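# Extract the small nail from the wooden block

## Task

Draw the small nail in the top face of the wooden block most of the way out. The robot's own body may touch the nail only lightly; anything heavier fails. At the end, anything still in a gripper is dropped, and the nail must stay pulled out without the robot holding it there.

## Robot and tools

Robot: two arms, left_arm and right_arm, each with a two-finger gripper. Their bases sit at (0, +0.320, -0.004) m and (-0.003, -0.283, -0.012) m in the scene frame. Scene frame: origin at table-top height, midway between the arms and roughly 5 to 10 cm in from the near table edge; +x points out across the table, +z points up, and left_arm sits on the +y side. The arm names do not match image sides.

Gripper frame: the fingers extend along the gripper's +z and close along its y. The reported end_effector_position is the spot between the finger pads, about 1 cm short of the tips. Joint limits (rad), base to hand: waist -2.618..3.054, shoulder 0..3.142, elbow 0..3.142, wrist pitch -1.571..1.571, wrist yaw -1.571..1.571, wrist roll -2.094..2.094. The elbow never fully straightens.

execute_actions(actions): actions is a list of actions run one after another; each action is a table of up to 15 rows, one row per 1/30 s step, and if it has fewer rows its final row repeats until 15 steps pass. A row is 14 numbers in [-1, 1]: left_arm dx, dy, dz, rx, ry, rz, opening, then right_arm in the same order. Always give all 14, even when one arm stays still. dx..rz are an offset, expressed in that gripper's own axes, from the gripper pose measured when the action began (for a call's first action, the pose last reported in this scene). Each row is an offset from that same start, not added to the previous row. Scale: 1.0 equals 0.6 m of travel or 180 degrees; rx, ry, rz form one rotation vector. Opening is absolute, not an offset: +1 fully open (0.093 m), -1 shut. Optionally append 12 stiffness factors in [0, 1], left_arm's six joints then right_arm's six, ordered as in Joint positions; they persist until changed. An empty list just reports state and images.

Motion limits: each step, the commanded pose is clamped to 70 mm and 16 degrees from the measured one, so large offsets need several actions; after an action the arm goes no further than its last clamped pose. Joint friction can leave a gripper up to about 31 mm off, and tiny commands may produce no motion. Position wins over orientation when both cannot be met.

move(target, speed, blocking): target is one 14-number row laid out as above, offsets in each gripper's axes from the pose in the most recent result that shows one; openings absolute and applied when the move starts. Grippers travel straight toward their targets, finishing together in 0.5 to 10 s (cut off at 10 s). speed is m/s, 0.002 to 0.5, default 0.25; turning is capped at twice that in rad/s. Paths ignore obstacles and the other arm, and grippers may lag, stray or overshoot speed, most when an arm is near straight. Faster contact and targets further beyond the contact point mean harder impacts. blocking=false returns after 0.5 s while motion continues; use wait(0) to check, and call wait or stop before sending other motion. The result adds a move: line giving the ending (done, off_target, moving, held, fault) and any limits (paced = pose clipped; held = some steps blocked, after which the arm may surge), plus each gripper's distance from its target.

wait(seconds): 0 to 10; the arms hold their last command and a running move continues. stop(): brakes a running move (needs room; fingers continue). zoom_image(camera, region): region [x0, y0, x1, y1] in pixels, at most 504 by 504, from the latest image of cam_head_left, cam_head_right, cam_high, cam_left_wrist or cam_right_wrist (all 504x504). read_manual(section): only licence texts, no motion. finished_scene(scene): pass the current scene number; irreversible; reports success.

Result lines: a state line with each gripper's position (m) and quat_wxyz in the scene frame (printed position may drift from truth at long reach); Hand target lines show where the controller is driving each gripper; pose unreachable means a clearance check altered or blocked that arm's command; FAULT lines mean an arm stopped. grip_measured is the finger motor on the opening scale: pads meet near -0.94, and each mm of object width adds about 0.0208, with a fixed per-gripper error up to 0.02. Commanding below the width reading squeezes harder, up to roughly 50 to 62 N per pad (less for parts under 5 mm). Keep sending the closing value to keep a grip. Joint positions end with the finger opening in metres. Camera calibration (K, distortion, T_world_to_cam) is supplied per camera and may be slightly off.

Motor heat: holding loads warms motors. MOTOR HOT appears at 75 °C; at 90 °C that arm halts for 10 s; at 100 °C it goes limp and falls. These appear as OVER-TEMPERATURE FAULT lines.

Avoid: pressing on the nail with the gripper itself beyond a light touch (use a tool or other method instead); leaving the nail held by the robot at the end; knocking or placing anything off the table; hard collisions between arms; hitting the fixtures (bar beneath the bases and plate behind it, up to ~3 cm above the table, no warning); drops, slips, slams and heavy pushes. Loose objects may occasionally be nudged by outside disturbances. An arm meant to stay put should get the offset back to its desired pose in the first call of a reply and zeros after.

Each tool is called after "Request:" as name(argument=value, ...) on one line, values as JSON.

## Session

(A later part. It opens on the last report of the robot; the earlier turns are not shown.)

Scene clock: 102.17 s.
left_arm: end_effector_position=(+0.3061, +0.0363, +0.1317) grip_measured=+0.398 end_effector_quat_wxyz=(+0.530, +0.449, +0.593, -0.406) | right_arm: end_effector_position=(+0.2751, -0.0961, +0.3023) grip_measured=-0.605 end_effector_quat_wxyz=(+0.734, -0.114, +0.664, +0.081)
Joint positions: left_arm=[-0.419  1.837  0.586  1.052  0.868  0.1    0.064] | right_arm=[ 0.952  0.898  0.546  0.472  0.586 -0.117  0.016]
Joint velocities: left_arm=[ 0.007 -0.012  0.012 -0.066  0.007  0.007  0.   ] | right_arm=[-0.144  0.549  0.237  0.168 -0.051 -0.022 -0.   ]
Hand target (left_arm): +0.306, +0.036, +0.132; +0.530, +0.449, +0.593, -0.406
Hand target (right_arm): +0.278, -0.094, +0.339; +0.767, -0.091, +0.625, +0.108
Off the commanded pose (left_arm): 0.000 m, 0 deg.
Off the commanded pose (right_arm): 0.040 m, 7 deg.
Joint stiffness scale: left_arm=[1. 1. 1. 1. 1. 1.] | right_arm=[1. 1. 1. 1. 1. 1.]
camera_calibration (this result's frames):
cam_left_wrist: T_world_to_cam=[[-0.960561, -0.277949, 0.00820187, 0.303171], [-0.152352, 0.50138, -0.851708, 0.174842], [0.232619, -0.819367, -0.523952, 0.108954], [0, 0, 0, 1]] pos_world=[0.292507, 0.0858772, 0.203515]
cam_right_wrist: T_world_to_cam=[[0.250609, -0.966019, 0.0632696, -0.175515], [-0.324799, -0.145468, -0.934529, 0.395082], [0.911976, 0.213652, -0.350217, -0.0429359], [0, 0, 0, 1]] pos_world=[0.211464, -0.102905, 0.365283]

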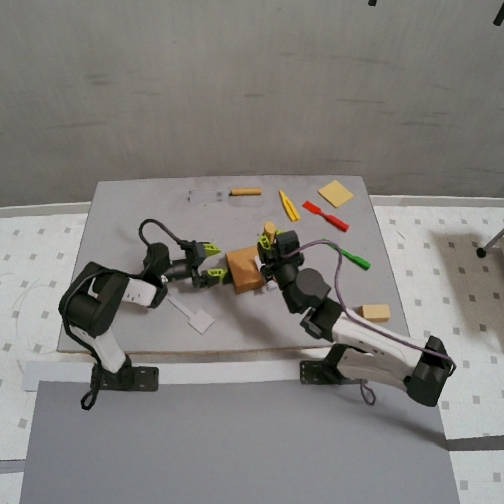

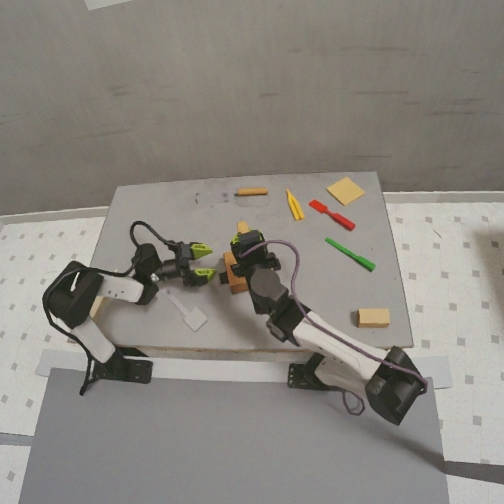

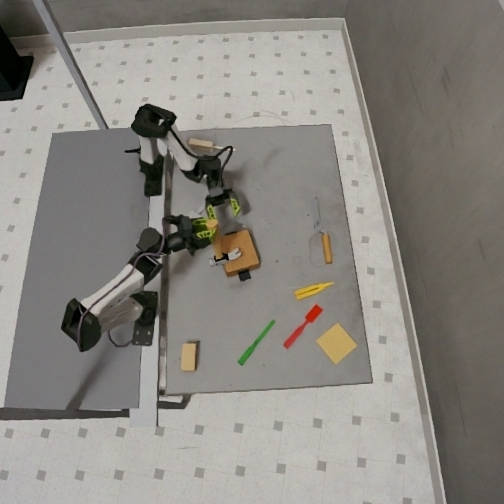

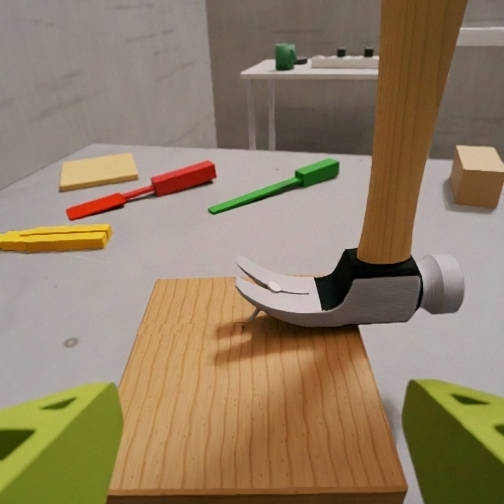

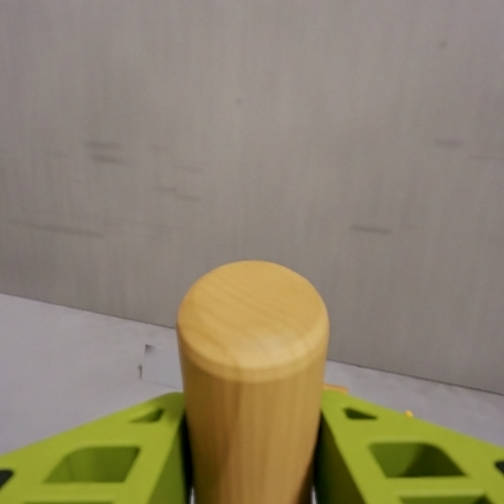

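Request:
execute_actions(actions=[[[0,0,0,0,0,0,0.4,-0.063,0,0.02,0,-0.0363,0.0193,-0.88],[0,0,0,0,0,0,0.4,-0.063,0,0.025,0,-0.0373,0.0208,-0.88],[0,0,0,0,0,0,0.4,-0.063,-0.001,0.03,0,-0.0383,0.0223,-0.88],[0,0,0,0,0,0,0.4,-0.063,-0.001,0.035,0,-0.0393,0.0238,-0.88],[0,0,0,0,0,0,0.4,-0.062,-0.001,0.04,0,-0.0403,0.0253,-0.88],[0,0,0,0,0,0,0.4,-0.062,-0.0015,0.045,0,-0.0413,0.0268,-0.88],[0,0,0,0,0,0,0.4,-0.062,-0.002,0.05,0,-0.0423,0.0283,-0.88],[0,0,0,0,0,0,0.4,-0.061,-0.002,0.055,0,-0.0433,0.0298,-0.88],[0,0,0,0,0,0,0.4,-0.061,-0.002,0.06,0,-0.0443,0.0313,-0.88],[0,0,0,0,0,0,0.4,-0.061,-0.0025,0.065,0,-0.0453,0.0328,-0.88],[0,0,0,0,0,0,0.4,-0.06,-0.003,0.07,0,-0.0463,0.034,-0.88],[0,0,0,0,0,0,0.4,-0.06,-0.003,0.0755,0,-0.047,0.035,-0.88]]])

Request:
wait(seconds=0.2)

Scene clock: 103.70 s.
left_arm: end_effector_position=(+0.3061, +0.0363, +0.1317) grip_measured=+0.398 end_effector_quat_wxyz=(+0.530, +0.449, +0.593, -0.406) | right_arm: end_effector_position=(+0.3135, -0.0867, +0.2991) grip_measured=-0.605 end_effector_quat_wxyz=(+0.734, -0.103, +0.666, +0.086)
Joint positions: left_arm=[-0.419  1.837  0.586  1.052  0.868  0.1    0.064] | right_arm=[ 0.85   1.075  0.608  0.58   0.494 -0.082  0.016]
Joint velocities: left_arm=[ 0.007  0.007 -0.007  0.081  0.037  0.022 -0.   ] | right_arm=[-0.056  0.154 -0.007  0.139 -0.125 -0.007 -0.001]
Hand target (left_arm): +0.306, +0.036, +0.132; +0.530, +0.449, +0.593, -0.406
Hand target (right_arm): +0.311, -0.087, +0.342; +0.773, -0.072, +0.617, +0.130
Off the commanded pose (left_arm): 0.000 m, 0 deg.
Off the commanded pose (right_arm): 0.043 m, 10 deg.
Joint stiffness scale: left_arm=[1. 1. 1. 1. 1. 1.] | right_arm=[1. 1. 1. 1. 1. 1.]
camera_calibration (this result's frames):
cam_left_wrist: T_world_to_cam=[[-0.960561, -0.277949, 0.00820187, 0.303171], [-0.152352, 0.50138, -0.851708, 0.174842], [0.232619, -0.819367, -0.523952, 0.108954], [0, 0, 0, 1]] pos_world=[0.292507, 0.0858772, 0.203515]
cam_right_wrist: T_world_to_cam=[[0.243593, -0.969037, 0.0403668, -0.167045], [-0.331284, -0.12225, -0.935578, 0.410254], [0.911544, 0.214528, -0.350806, -0.0807254], [0, 0, 0, 1]] pos_world=[0.250187, -0.0944011, 0.362249]

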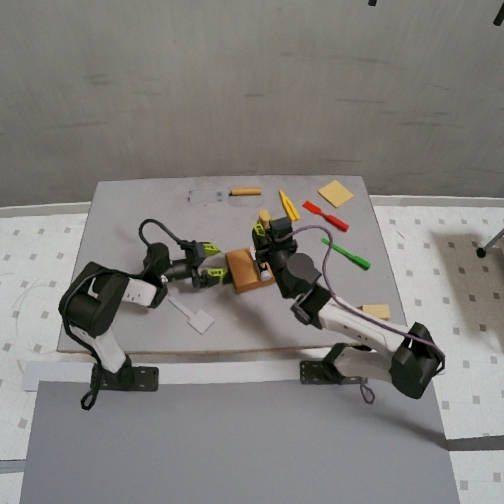

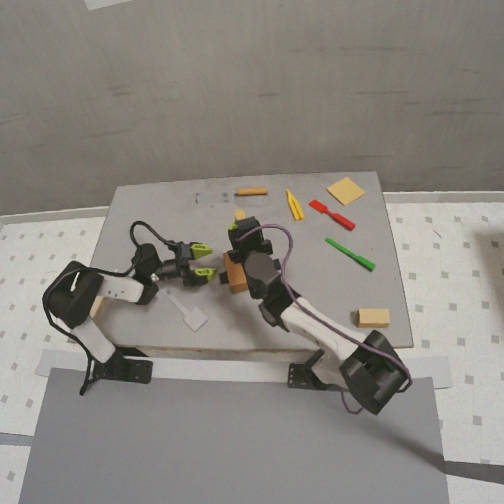

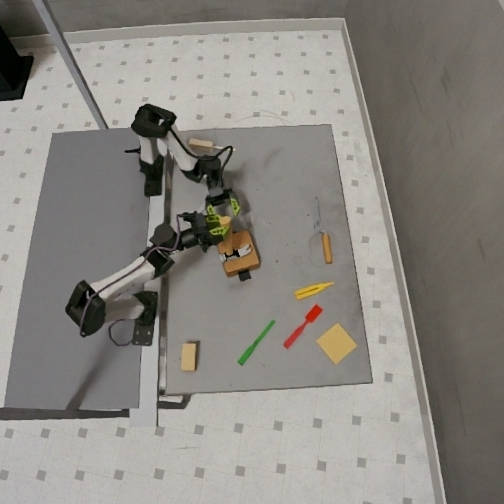

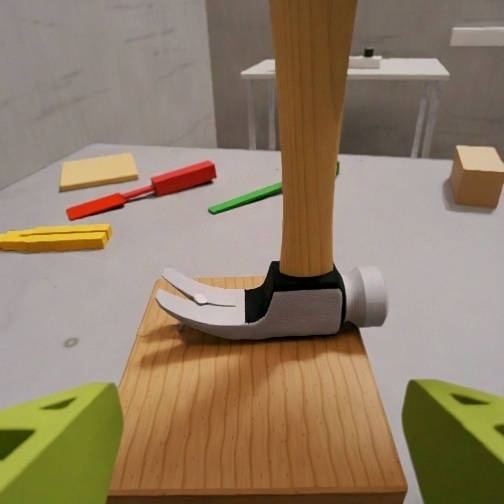

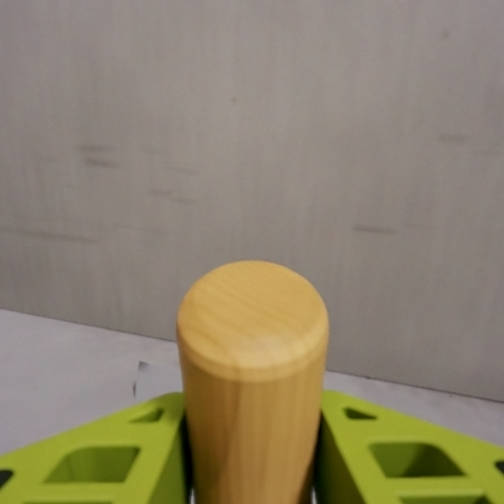

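Scene clock: 103.90 s.
left_arm: end_effector_position=(+0.3061, +0.0363, +0.1317) grip_measured=+0.398 end_effector_quat_wxyz=(+0.530, +0.449, +0.593, -0.406) | right_arm: end_effector_position=(+0.3144, -0.0843, +0.2993) grip_measured=-0.605 end_effector_quat_wxyz=(+0.735, -0.103, +0.664, +0.094)
Joint positions: left_arm=[-0.419  1.837  0.586  1.052  0.868  0.1    0.064] | right_arm=[ 0.847  1.084  0.608  0.594  0.481 -0.074  0.016]
Joint velocities: left_arm=[-0.017  0.007 -0.002  0.022 -0.066 -0.037  0.   ] | right_arm=[-0.002 -0.012 -0.012  0.007 -0.095  0.007  0.   ]
Hand target (left_arm): +0.306, +0.036, +0.132; +0.530, +0.449, +0.593, -0.406
Hand target (right_arm): +0.311, -0.087, +0.341; +0.773, -0.072, +0.617, +0.130
Off the commanded pose (left_arm): 0.000 m, 0 deg.
Off the commanded pose (right_arm): 0.043 m, 9 deg.
Joint stiffness scale: left_arm=[1. 1. 1. 1. 1. 1.] | right_arm=[1. 1. 1. 1. 1. 1.]
wait: 0.20 s; no rest
camera_calibration (this result's frames):
cam_left_wrist: T_world_to_cam=[[-0.960561, -0.277949, 0.00820187, 0.303171], [-0.152352, 0.50138, -0.851708, 0.174842], [0.232619, -0.819367, -0.523952, 0.108954], [0, 0, 0, 1]] pos_world=[0.292507, 0.0858772, 0.203515]
cam_right_wrist: T_world_to_cam=[[0.254851, -0.96647, 0.0314237, -0.165571], [-0.327316, -0.116798, -0.937669, 0.410862], [0.909899, 0.22868, -0.346107, -0.0816208], [0, 0, 0, 1]] pos_world=[0.250944, -0.0933668, 0.362206]

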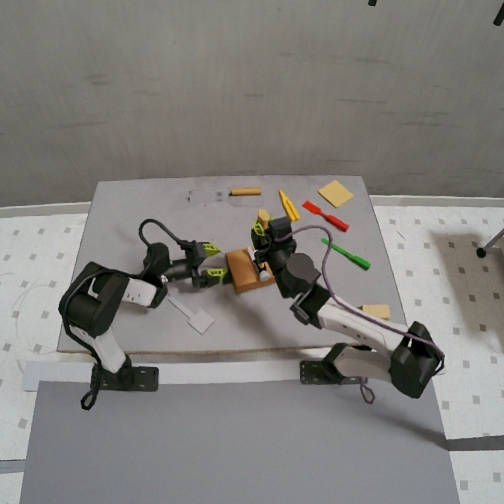

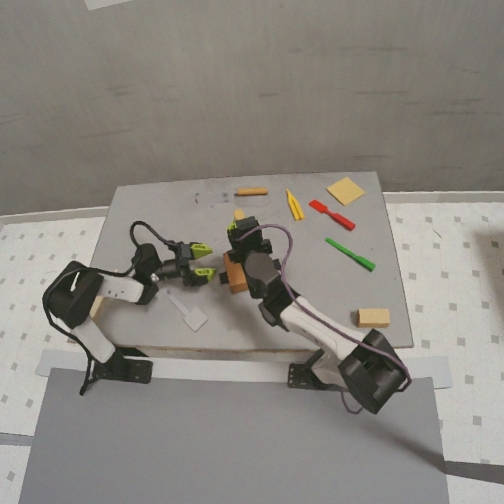

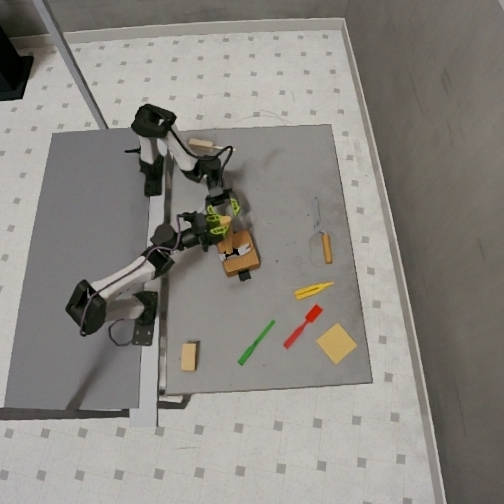

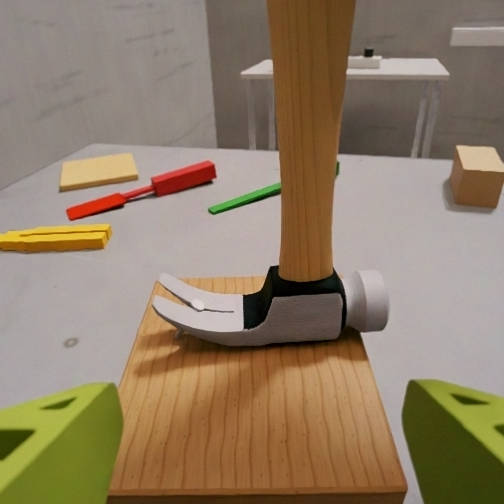

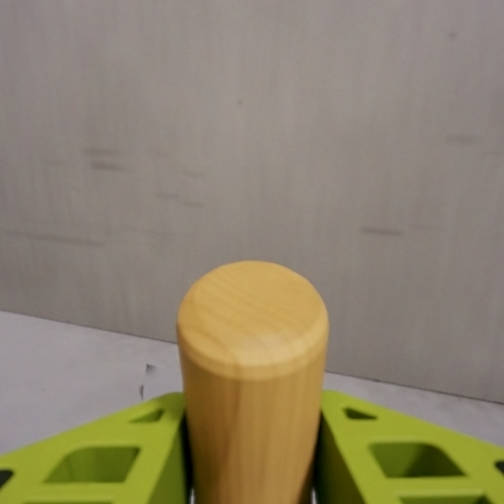

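Request:
execute_actions(actions=[])

Scene clock: 104.83 s.
left_arm: end_effector_position=(+0.3061, +0.0363, +0.1317) grip_measured=+0.398 end_effector_quat_wxyz=(+0.530, +0.449, +0.593, -0.406) | right_arm: end_effector_position=(+0.3141, -0.0834, +0.2993) grip_measured=-0.605 end_effector_quat_wxyz=(+0.735, -0.104, +0.664, +0.097)
Joint positions: left_arm=[-0.419  1.837  0.586  1.052  0.868  0.1    0.064] | right_arm=[ 0.847  1.084  0.608  0.594  0.475 -0.071  0.016]
Joint velocities: left_arm=[-0.007 -0.002 -0.017  0.007 -0.037 -0.022 -0.001] | right_arm=[ 0.002  0.002 -0.012 -0.022  0.007  0.007  0.   ]
Hand target (left_arm): +0.306, +0.036, +0.132; +0.530, +0.449, +0.593, -0.406
Hand target (right_arm): +0.311, -0.087, +0.341; +0.773, -0.072, +0.617, +0.130
Off the commanded pose (left_arm): 0.000 m, 0 deg.
Off the commanded pose (right_arm): 0.043 m, 9 deg.
Joint stiffness scale: left_arm=[1. 1. 1. 1. 1. 1.] | right_arm=[1. 1. 1. 1. 1. 1.]
camera_calibration (this result's frames):
cam_left_wrist: T_world_to_cam=[[-0.960561, -0.277949, 0.00820187, 0.303171], [-0.152352, 0.50138, -0.851708, 0.174842], [0.232619, -0.819367, -0.523952, 0.108954], [0, 0, 0, 1]] pos_world=[0.292507, 0.0858772, 0.203515]
cam_right_wrist: T_world_to_cam=[[0.260319, -0.965101, 0.0285238, -0.165411], [-0.327198, -0.115973, -0.937812, 0.410992], [0.908392, 0.234798, -0.345969, -0.0806282], [0, 0, 0, 1]] pos_world=[0.250777, -0.0930425, 0.362257]

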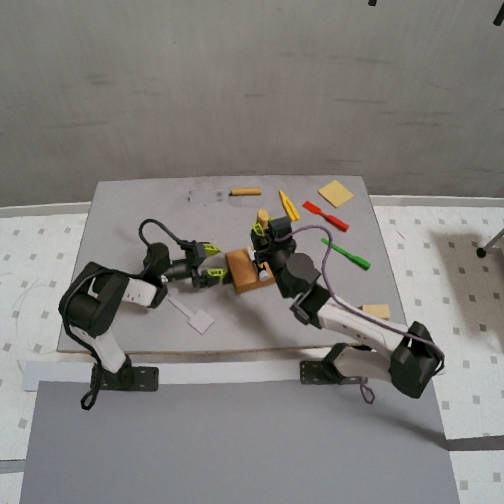

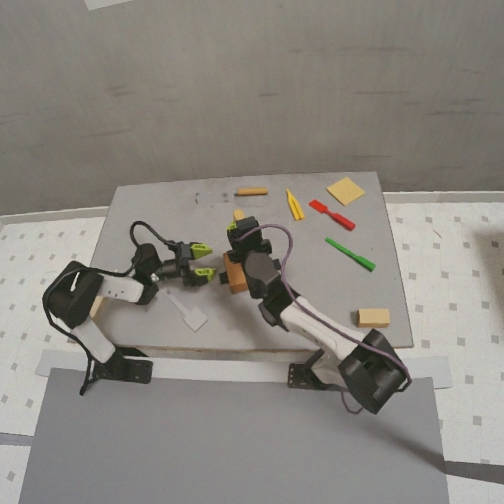

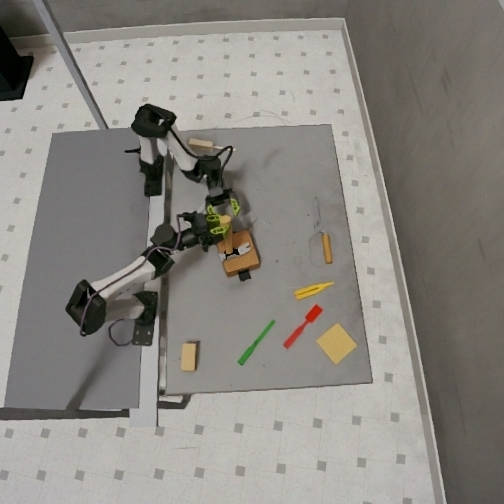

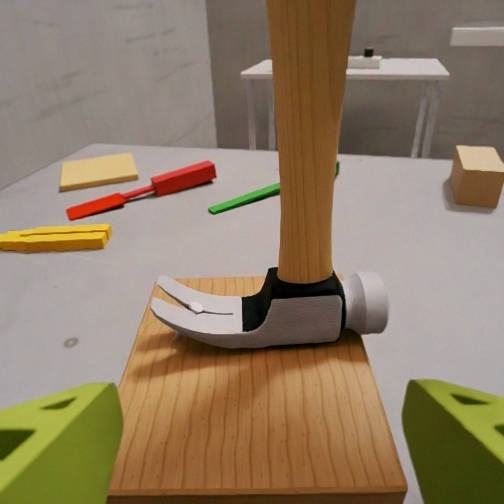

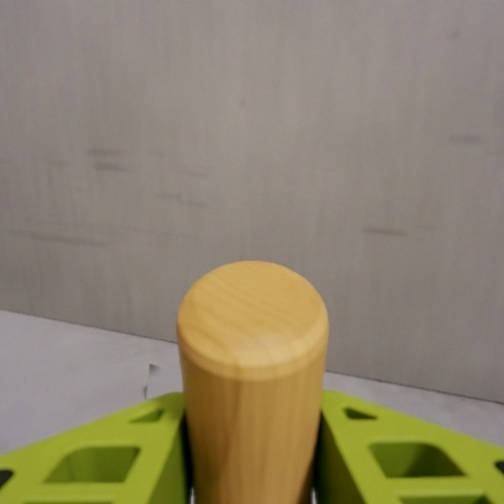

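Request:
zoom_image(camera="cam_left_wrist", region=[120, 240, 400, 400])

Region (120, 240, 400, 400) of cam_left_wrist's 504x504 image, scaled by 1.800, with more detail than that image has; it fills the top 288 rows of this view, and the rest is white.

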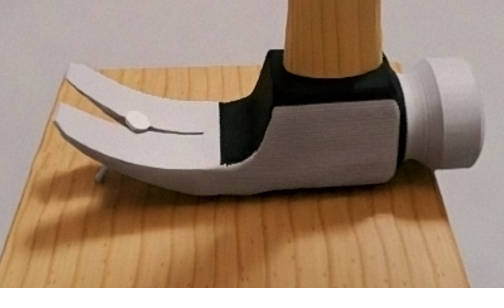

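Request:
execute_actions(actions=[[[0,0,0,0,0,0,0.4,-0.066,0,0,0,-0.038,0.029,-0.88],[0,0,0,0,0,0,0.4,-0.062,0,0,0,-0.037,0.028,-0.88],[0,0,0,0,0,0,0.4,-0.058,0,0,0,-0.035,0.027,-0.88],[0,0,0,0,0,0,0.4,-0.054,0,-0.001,0,-0.034,0.026,-0.88],[0,0,0,0,0,0,0.4,-0.05,0,-0.001,0,-0.032,0.025,-0.88],[0,0,0,0,0,0,0.4,-0.046,0,-0.002,0,-0.031,0.024,-0.88],[0,0,0,0,0,0,0.4,-0.042,0,-0.002,0,-0.029,0.023,-0.88],[0,0,0,0,0,0,0.4,-0.038,0,-0.003,0,-0.028,0.022,-0.88],[0,0,0,0,0,0,0.4,-0.034,0,-0.003,0,-0.026,0.021,-0.88],[0,0,0,0,0,0,0.4,-0.03,0,-0.004,0,-0.025,0.02,-0.88],[0,0,0,0,0,0,0.4,-0.026,0,-0.004,0,-0.023,0.019,-0.88],[0,0,0,0,0,0,0.4,-0.022,0,-0.005,0,-0.022,0.018,-0.88],[0,0,0,0,0,0,0.4,-0.018,0,-0.005,0,-0.02,0.017,-0.88],[0,0,0,0,0,0,0.4,-0.014,0,-0.006,0,-0.019,0.016,-0.88],[0,0,0,0,0,0,0.4,-0.01,0,-0.006,0,-0.018,0.015,-0.88]]])

Request:
wait(seconds=0.4)

Scene clock: 106.17 s.
left_arm: end_effector_position=(+0.3061, +0.0363, +0.1317) grip_measured=+0.398 end_effector_quat_wxyz=(+0.530, +0.449, +0.593, -0.406) | right_arm: end_effector_position=(+0.3133, -0.0843, +0.2972) grip_measured=-0.605 end_effector_quat_wxyz=(+0.736, -0.098, +0.662, +0.103)
Joint positions: left_arm=[-0.419  1.837  0.586  1.052  0.868  0.1    0.064] | right_arm=[ 0.847  1.084  0.594  0.616  0.476 -0.058  0.016]
Joint velocities: left_arm=[ 0.002 -0.027 -0.017 -0.066  0.095  0.051 -0.001] | right_arm=[ 0.002 -0.027 -0.105  0.198 -0.037  0.022  0.   ]
Hand target (left_arm): +0.306, +0.036, +0.132; +0.530, +0.449, +0.593, -0.406
Hand target (right_arm): +0.310, -0.085, +0.305; +0.749, -0.086, +0.646, +0.117
Off the commanded pose (left_arm): 0.000 m, 0 deg.
Off the commanded pose (right_arm): 0.008 m, 3 deg.
Joint stiffness scale: left_arm=[1. 1. 1. 1. 1. 1.] | right_arm=[1. 1. 1. 1. 1. 1.]
camera_calibration (this result's frames):
cam_left_wrist: T_world_to_cam=[[-0.960561, -0.277949, 0.00820187, 0.303171], [-0.152352, 0.50138, -0.851708, 0.174842], [0.232619, -0.819367, -0.523952, 0.108954], [0, 0, 0, 1]] pos_world=[0.292507, 0.0858772, 0.203515]
cam_right_wrist: T_world_to_cam=[[0.261176, -0.965208, 0.0126746, -0.161522], [-0.325792, -0.100501, -0.940085, 0.410202], [0.908651, 0.241398, -0.340705, -0.0815447], [0, 0, 0, 1]] pos_world=[0.249922, -0.0949917, 0.359889]

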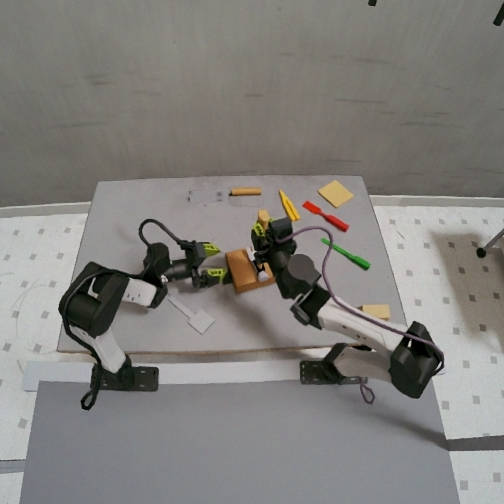

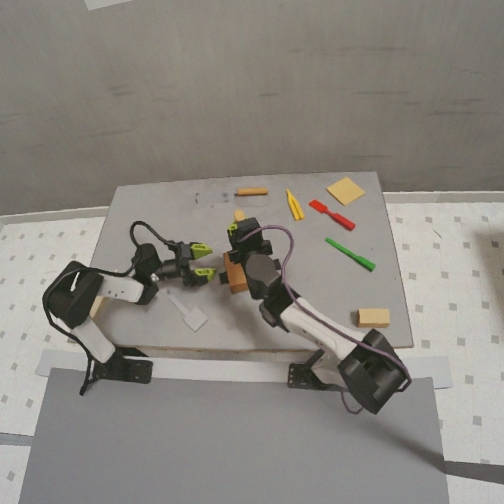

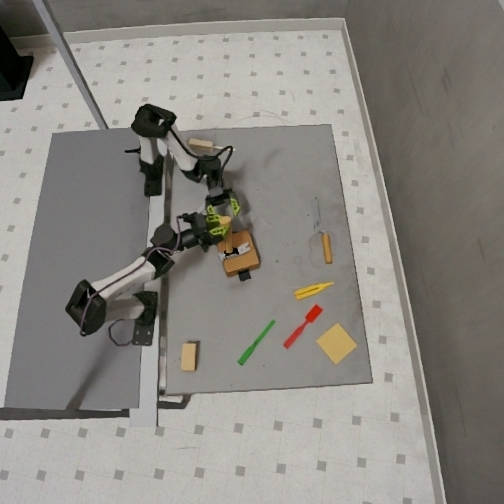

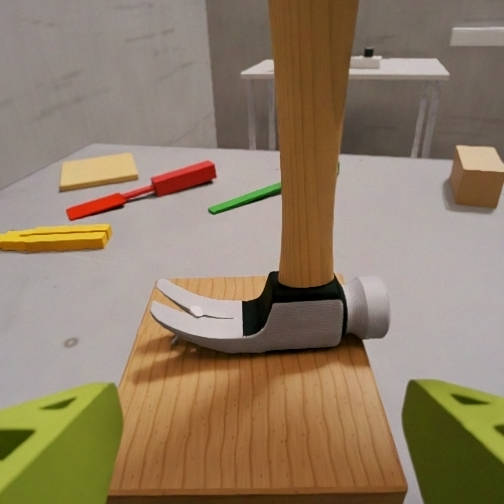

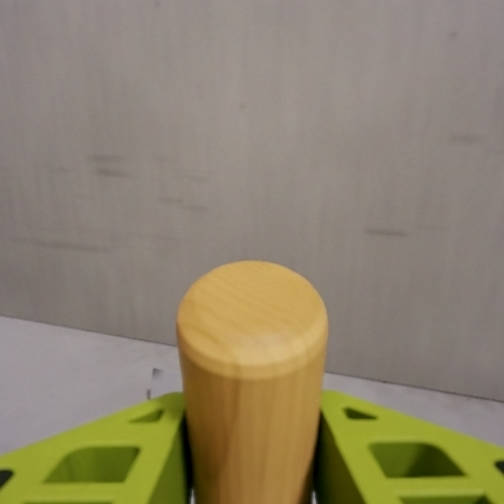

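Scene clock: 106.57 s.
left_arm: end_effector_position=(+0.3061, +0.0363, +0.1317) grip_measured=+0.398 end_effector_quat_wxyz=(+0.530, +0.449, +0.593, -0.406) | right_arm: end_effector_position=(+0.3129, -0.0852, +0.2972) grip_measured=-0.605 end_effector_quat_wxyz=(+0.738, -0.096, +0.660, +0.103)
Joint positions: left_arm=[-0.419  1.837  0.586  1.052  0.868  0.1    0.064] | right_arm=[ 0.847  1.084  0.586  0.632  0.478 -0.058  0.016]
Joint velocities: left_arm=[ 0.007 -0.002  0.002 -0.051 -0.022 -0.022 -0.   ] | right_arm=[-0.007 -0.017  0.007 -0.037  0.007 -0.037  0.001]
Hand target (left_arm): +0.306, +0.036, +0.132; +0.530, +0.449, +0.593, -0.406
Hand target (right_arm): +0.310, -0.085, +0.305; +0.749, -0.086, +0.646, +0.117
Off the commanded pose (left_arm): 0.000 m, 0 deg.
Off the commanded pose (right_arm): 0.008 m, 3 deg.
Joint stiffness scale: left_arm=[1. 1. 1. 1. 1. 1.] | right_arm=[1. 1. 1. 1. 1. 1.]
wait: 0.40 s; at rest by 0.17 s
camera_calibration (this result's frames):
cam_left_wrist: T_world_to_cam=[[-0.960561, -0.277949, 0.00820187, 0.303171], [-0.152352, 0.50138, -0.851708, 0.174842], [0.232619, -0.819367, -0.523952, 0.108954], [0, 0, 0, 1]] pos_world=[0.292507, 0.0858772, 0.203515]
cam_right_wrist: T_world_to_cam=[[0.258953, -0.965853, 0.00840122, -0.160343], [-0.320477, -0.094121, -0.942569, 0.409585], [0.911174, 0.241389, -0.333906, -0.0837741], [0, 0, 0, 1]] pos_world=[0.249116, -0.0960957, 0.359436]

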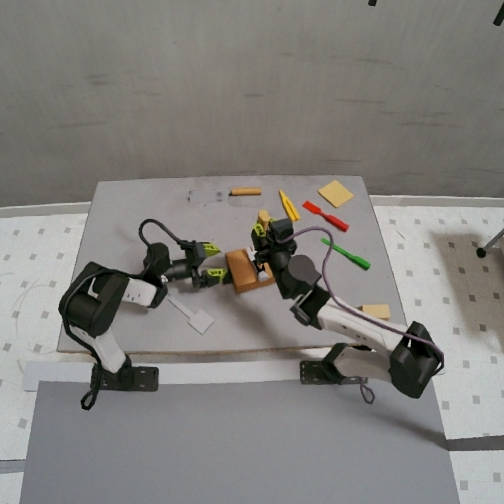

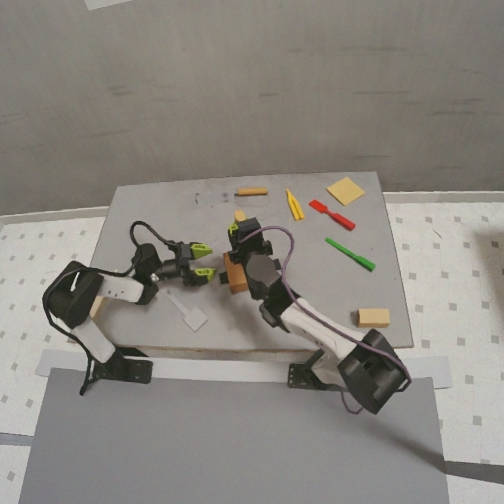

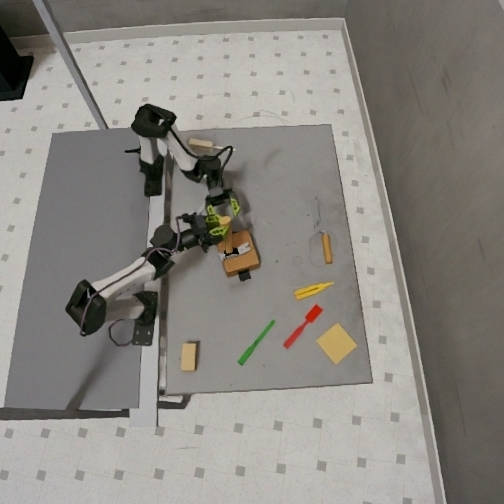

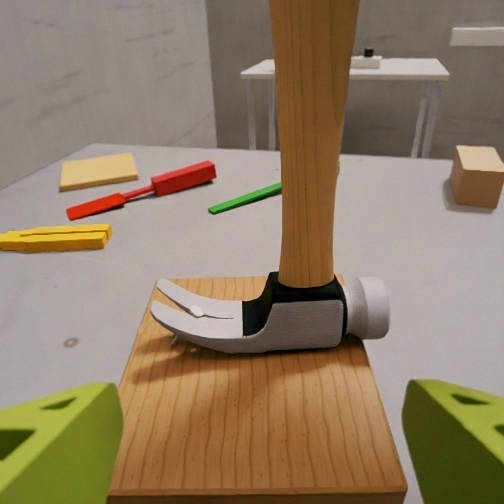

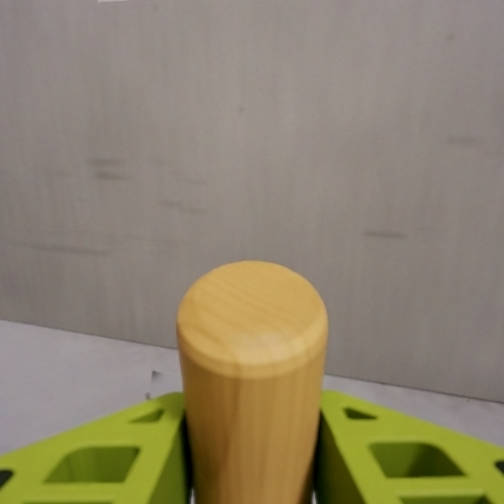

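Request:
execute_actions(actions=[[[0,0,0,0,0,0,0.4,-0.008,0,-0.003,0,-0.01,0.008,-0.8],[0,0,0,0,0,0,0.4,-0.006,0,-0.002,0,-0.008,0.006,-0.72],[0,0,0,0,0,0,0.4,-0.004,0,-0.001,0,-0.006,0.004,-0.65],[0,0,0,0,0,0,0.4,-0.002,0,0,0,-0.004,0.002,-0.6],[0,0,0,0,0,0,0.4,0,0,0,0,0,0,-0.56],[0,0,0,0,0,0,0.4,0,0,0,0,0,0,-0.53],[0,0,0,0,0,0,0.4,0,0,0,0,0,0,-0.5],[0,0,0,0,0,0,0.4,0,0,0,0,0,0,-0.47],[0,0,0,0,0,0,0.4,0,0,0,0,0,0,-0.44],[0,0,0,0,0,0,0.4,0,0,0,0,0,0,-0.41],[0,0,0,0,0,0,0.4,0,0,0,0,0,0,-0.38],[0,0,0,0,0,0,0.4,0,0,0,0,0,0,-0.35],[0,0,0,0,0,0,0.4,0,0,0,0,0,0,-0.32],[0,0,0,0,0,0,0.4,0,0,0,0,0,0,-0.29],[0,0,0,0,0,0,0.4,0,0,0,0,0,0,-0.25]]])

Request:
wait(seconds=0.5)

Scene clock: 107.47 s.
left_arm: end_effector_position=(+0.3061, +0.0363, +0.1317) grip_measured=+0.398 end_effector_quat_wxyz=(+0.530, +0.449, +0.593, -0.406) | right_arm: end_effector_position=(+0.3130, -0.0853, +0.2973) grip_measured=-0.268 end_effector_quat_wxyz=(+0.738, -0.095, +0.660, +0.103)
Joint positions: left_arm=[-0.419  1.837  0.586  1.052  0.868  0.1    0.064] | right_arm=[ 0.847  1.084  0.586  0.632  0.479 -0.058  0.032]
Joint velocities: left_arm=[-0.002 -0.017 -0.002 -0.051 -0.051 -0.022  0.001] | right_arm=[-0.007 -0.022  0.012  0.022 -0.007 -0.037  0.034]
Hand target (left_arm): +0.306, +0.036, +0.132; +0.530, +0.449, +0.593, -0.406
Hand target (right_arm): +0.313, -0.085, +0.297; +0.738, -0.096, +0.660, +0.103
Off the commanded pose (left_arm): 0.000 m, 0 deg.
Off the commanded pose (right_arm): 0.000 m, 0 deg.
Joint stiffness scale: left_arm=[1. 1. 1. 1. 1. 1.] | right_arm=[1. 1. 1. 1. 1. 1.]
camera_calibration (this result's frames):
cam_left_wrist: T_world_to_cam=[[-0.960561, -0.277949, 0.00820187, 0.303171], [-0.152352, 0.50138, -0.851708, 0.174842], [0.232619, -0.819367, -0.523952, 0.108954], [0, 0, 0, 1]] pos_world=[0.292507, 0.0858772, 0.203515]
cam_right_wrist: T_world_to_cam=[[0.258221, -0.966052, 0.00813367, -0.160186], [-0.320347, -0.0935641, -0.942668, 0.409691], [0.911427, 0.240811, -0.333632, -0.0839529], [0, 0, 0, 1]] pos_world=[0.249124, -0.0961982, 0.359497]

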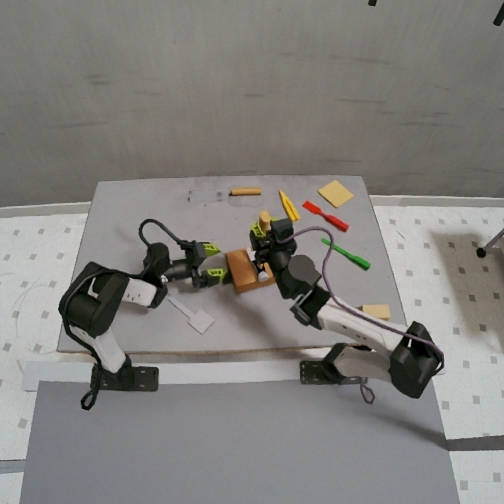

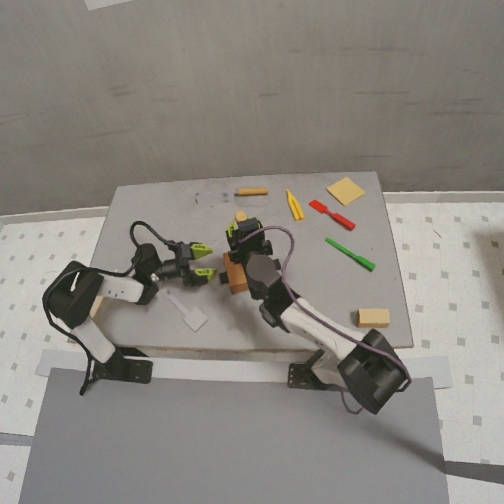

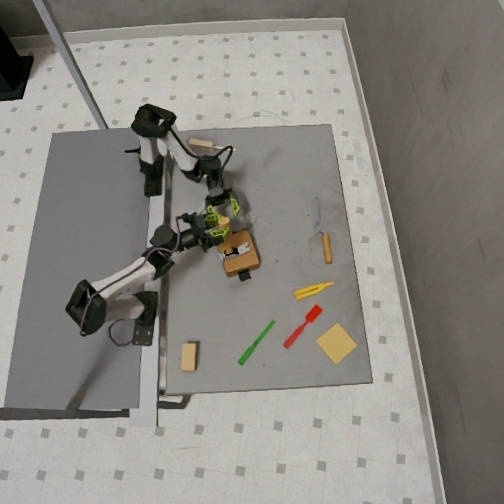

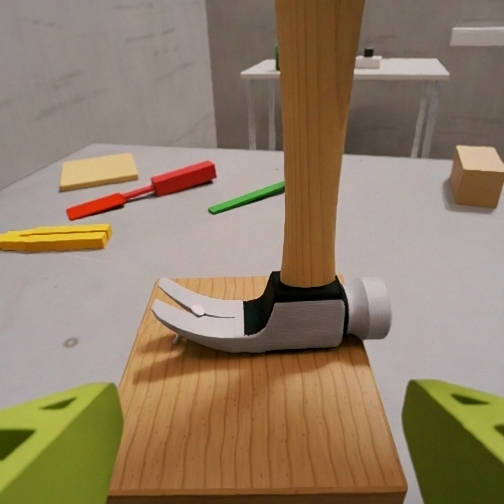

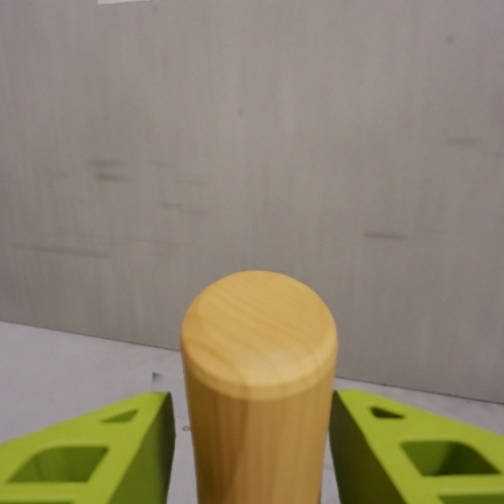

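Scene clock: 107.97 s.
left_arm: end_effector_position=(+0.3061, +0.0363, +0.1317) grip_measured=+0.398 end_effector_quat_wxyz=(+0.530, +0.449, +0.593, -0.406) | right_arm: end_effector_position=(+0.3129, -0.0853, +0.2974) grip_measured=-0.252 end_effector_quat_wxyz=(+0.738, -0.095, +0.659, +0.103)
Joint positions: left_arm=[-0.419  1.837  0.586  1.052  0.868  0.1    0.064] | right_arm=[ 0.847  1.084  0.586  0.633  0.479 -0.058  0.033]
Joint velocities: left_arm=[-0.017  0.007  0.002  0.007 -0.022  0.051  0.   ] | right_arm=[-0.002  0.012 -0.002 -0.066  0.022 -0.022 -0.001]
Hand target (left_arm): +0.306, +0.036, +0.132; +0.530, +0.449, +0.593, -0.406
Hand target (right_arm): +0.313, -0.085, +0.297; +0.738, -0.096, +0.660, +0.103
Off the commanded pose (left_arm): 0.000 m, 0 deg.
Off the commanded pose (right_arm): 0.000 m, 0 deg.
Joint stiffness scale: left_arm=[1. 1. 1. 1. 1. 1.] | right_arm=[1. 1. 1. 1. 1. 1.]
wait: 0.50 s; at rest by 0.20 s
camera_calibration (this result's frames):
cam_left_wrist: T_world_to_cam=[[-0.960561, -0.277949, 0.00820187, 0.303171], [-0.152352, 0.50138, -0.851708, 0.174842], [0.232619, -0.819367, -0.523952, 0.108954], [0, 0, 0, 1]] pos_world=[0.292507, 0.0858772, 0.203515]
cam_right_wrist: T_world_to_cam=[[0.25822, -0.966055, 0.00776598, -0.160087], [-0.319827, -0.0930675, -0.942894, 0.409791], [0.91161, 0.24099, -0.333003, -0.0841079], [0, 0, 0, 1]] pos_world=[0.249074, -0.0962454, 0.359625]

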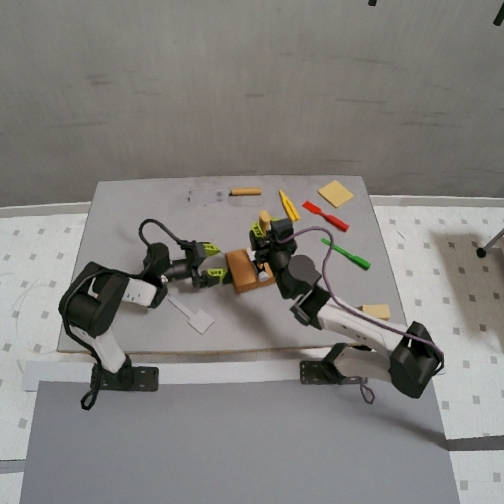

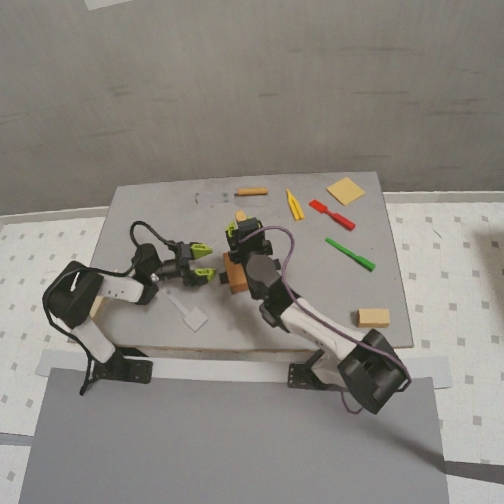

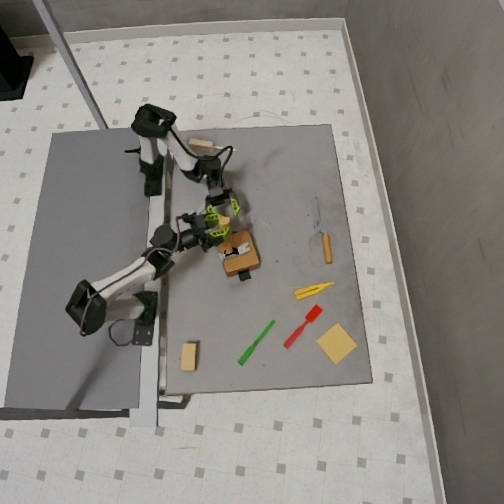

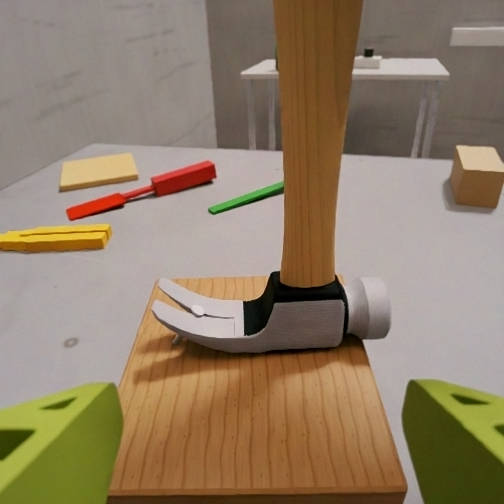

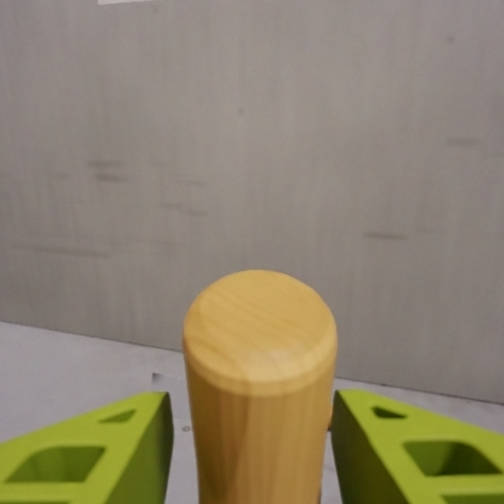

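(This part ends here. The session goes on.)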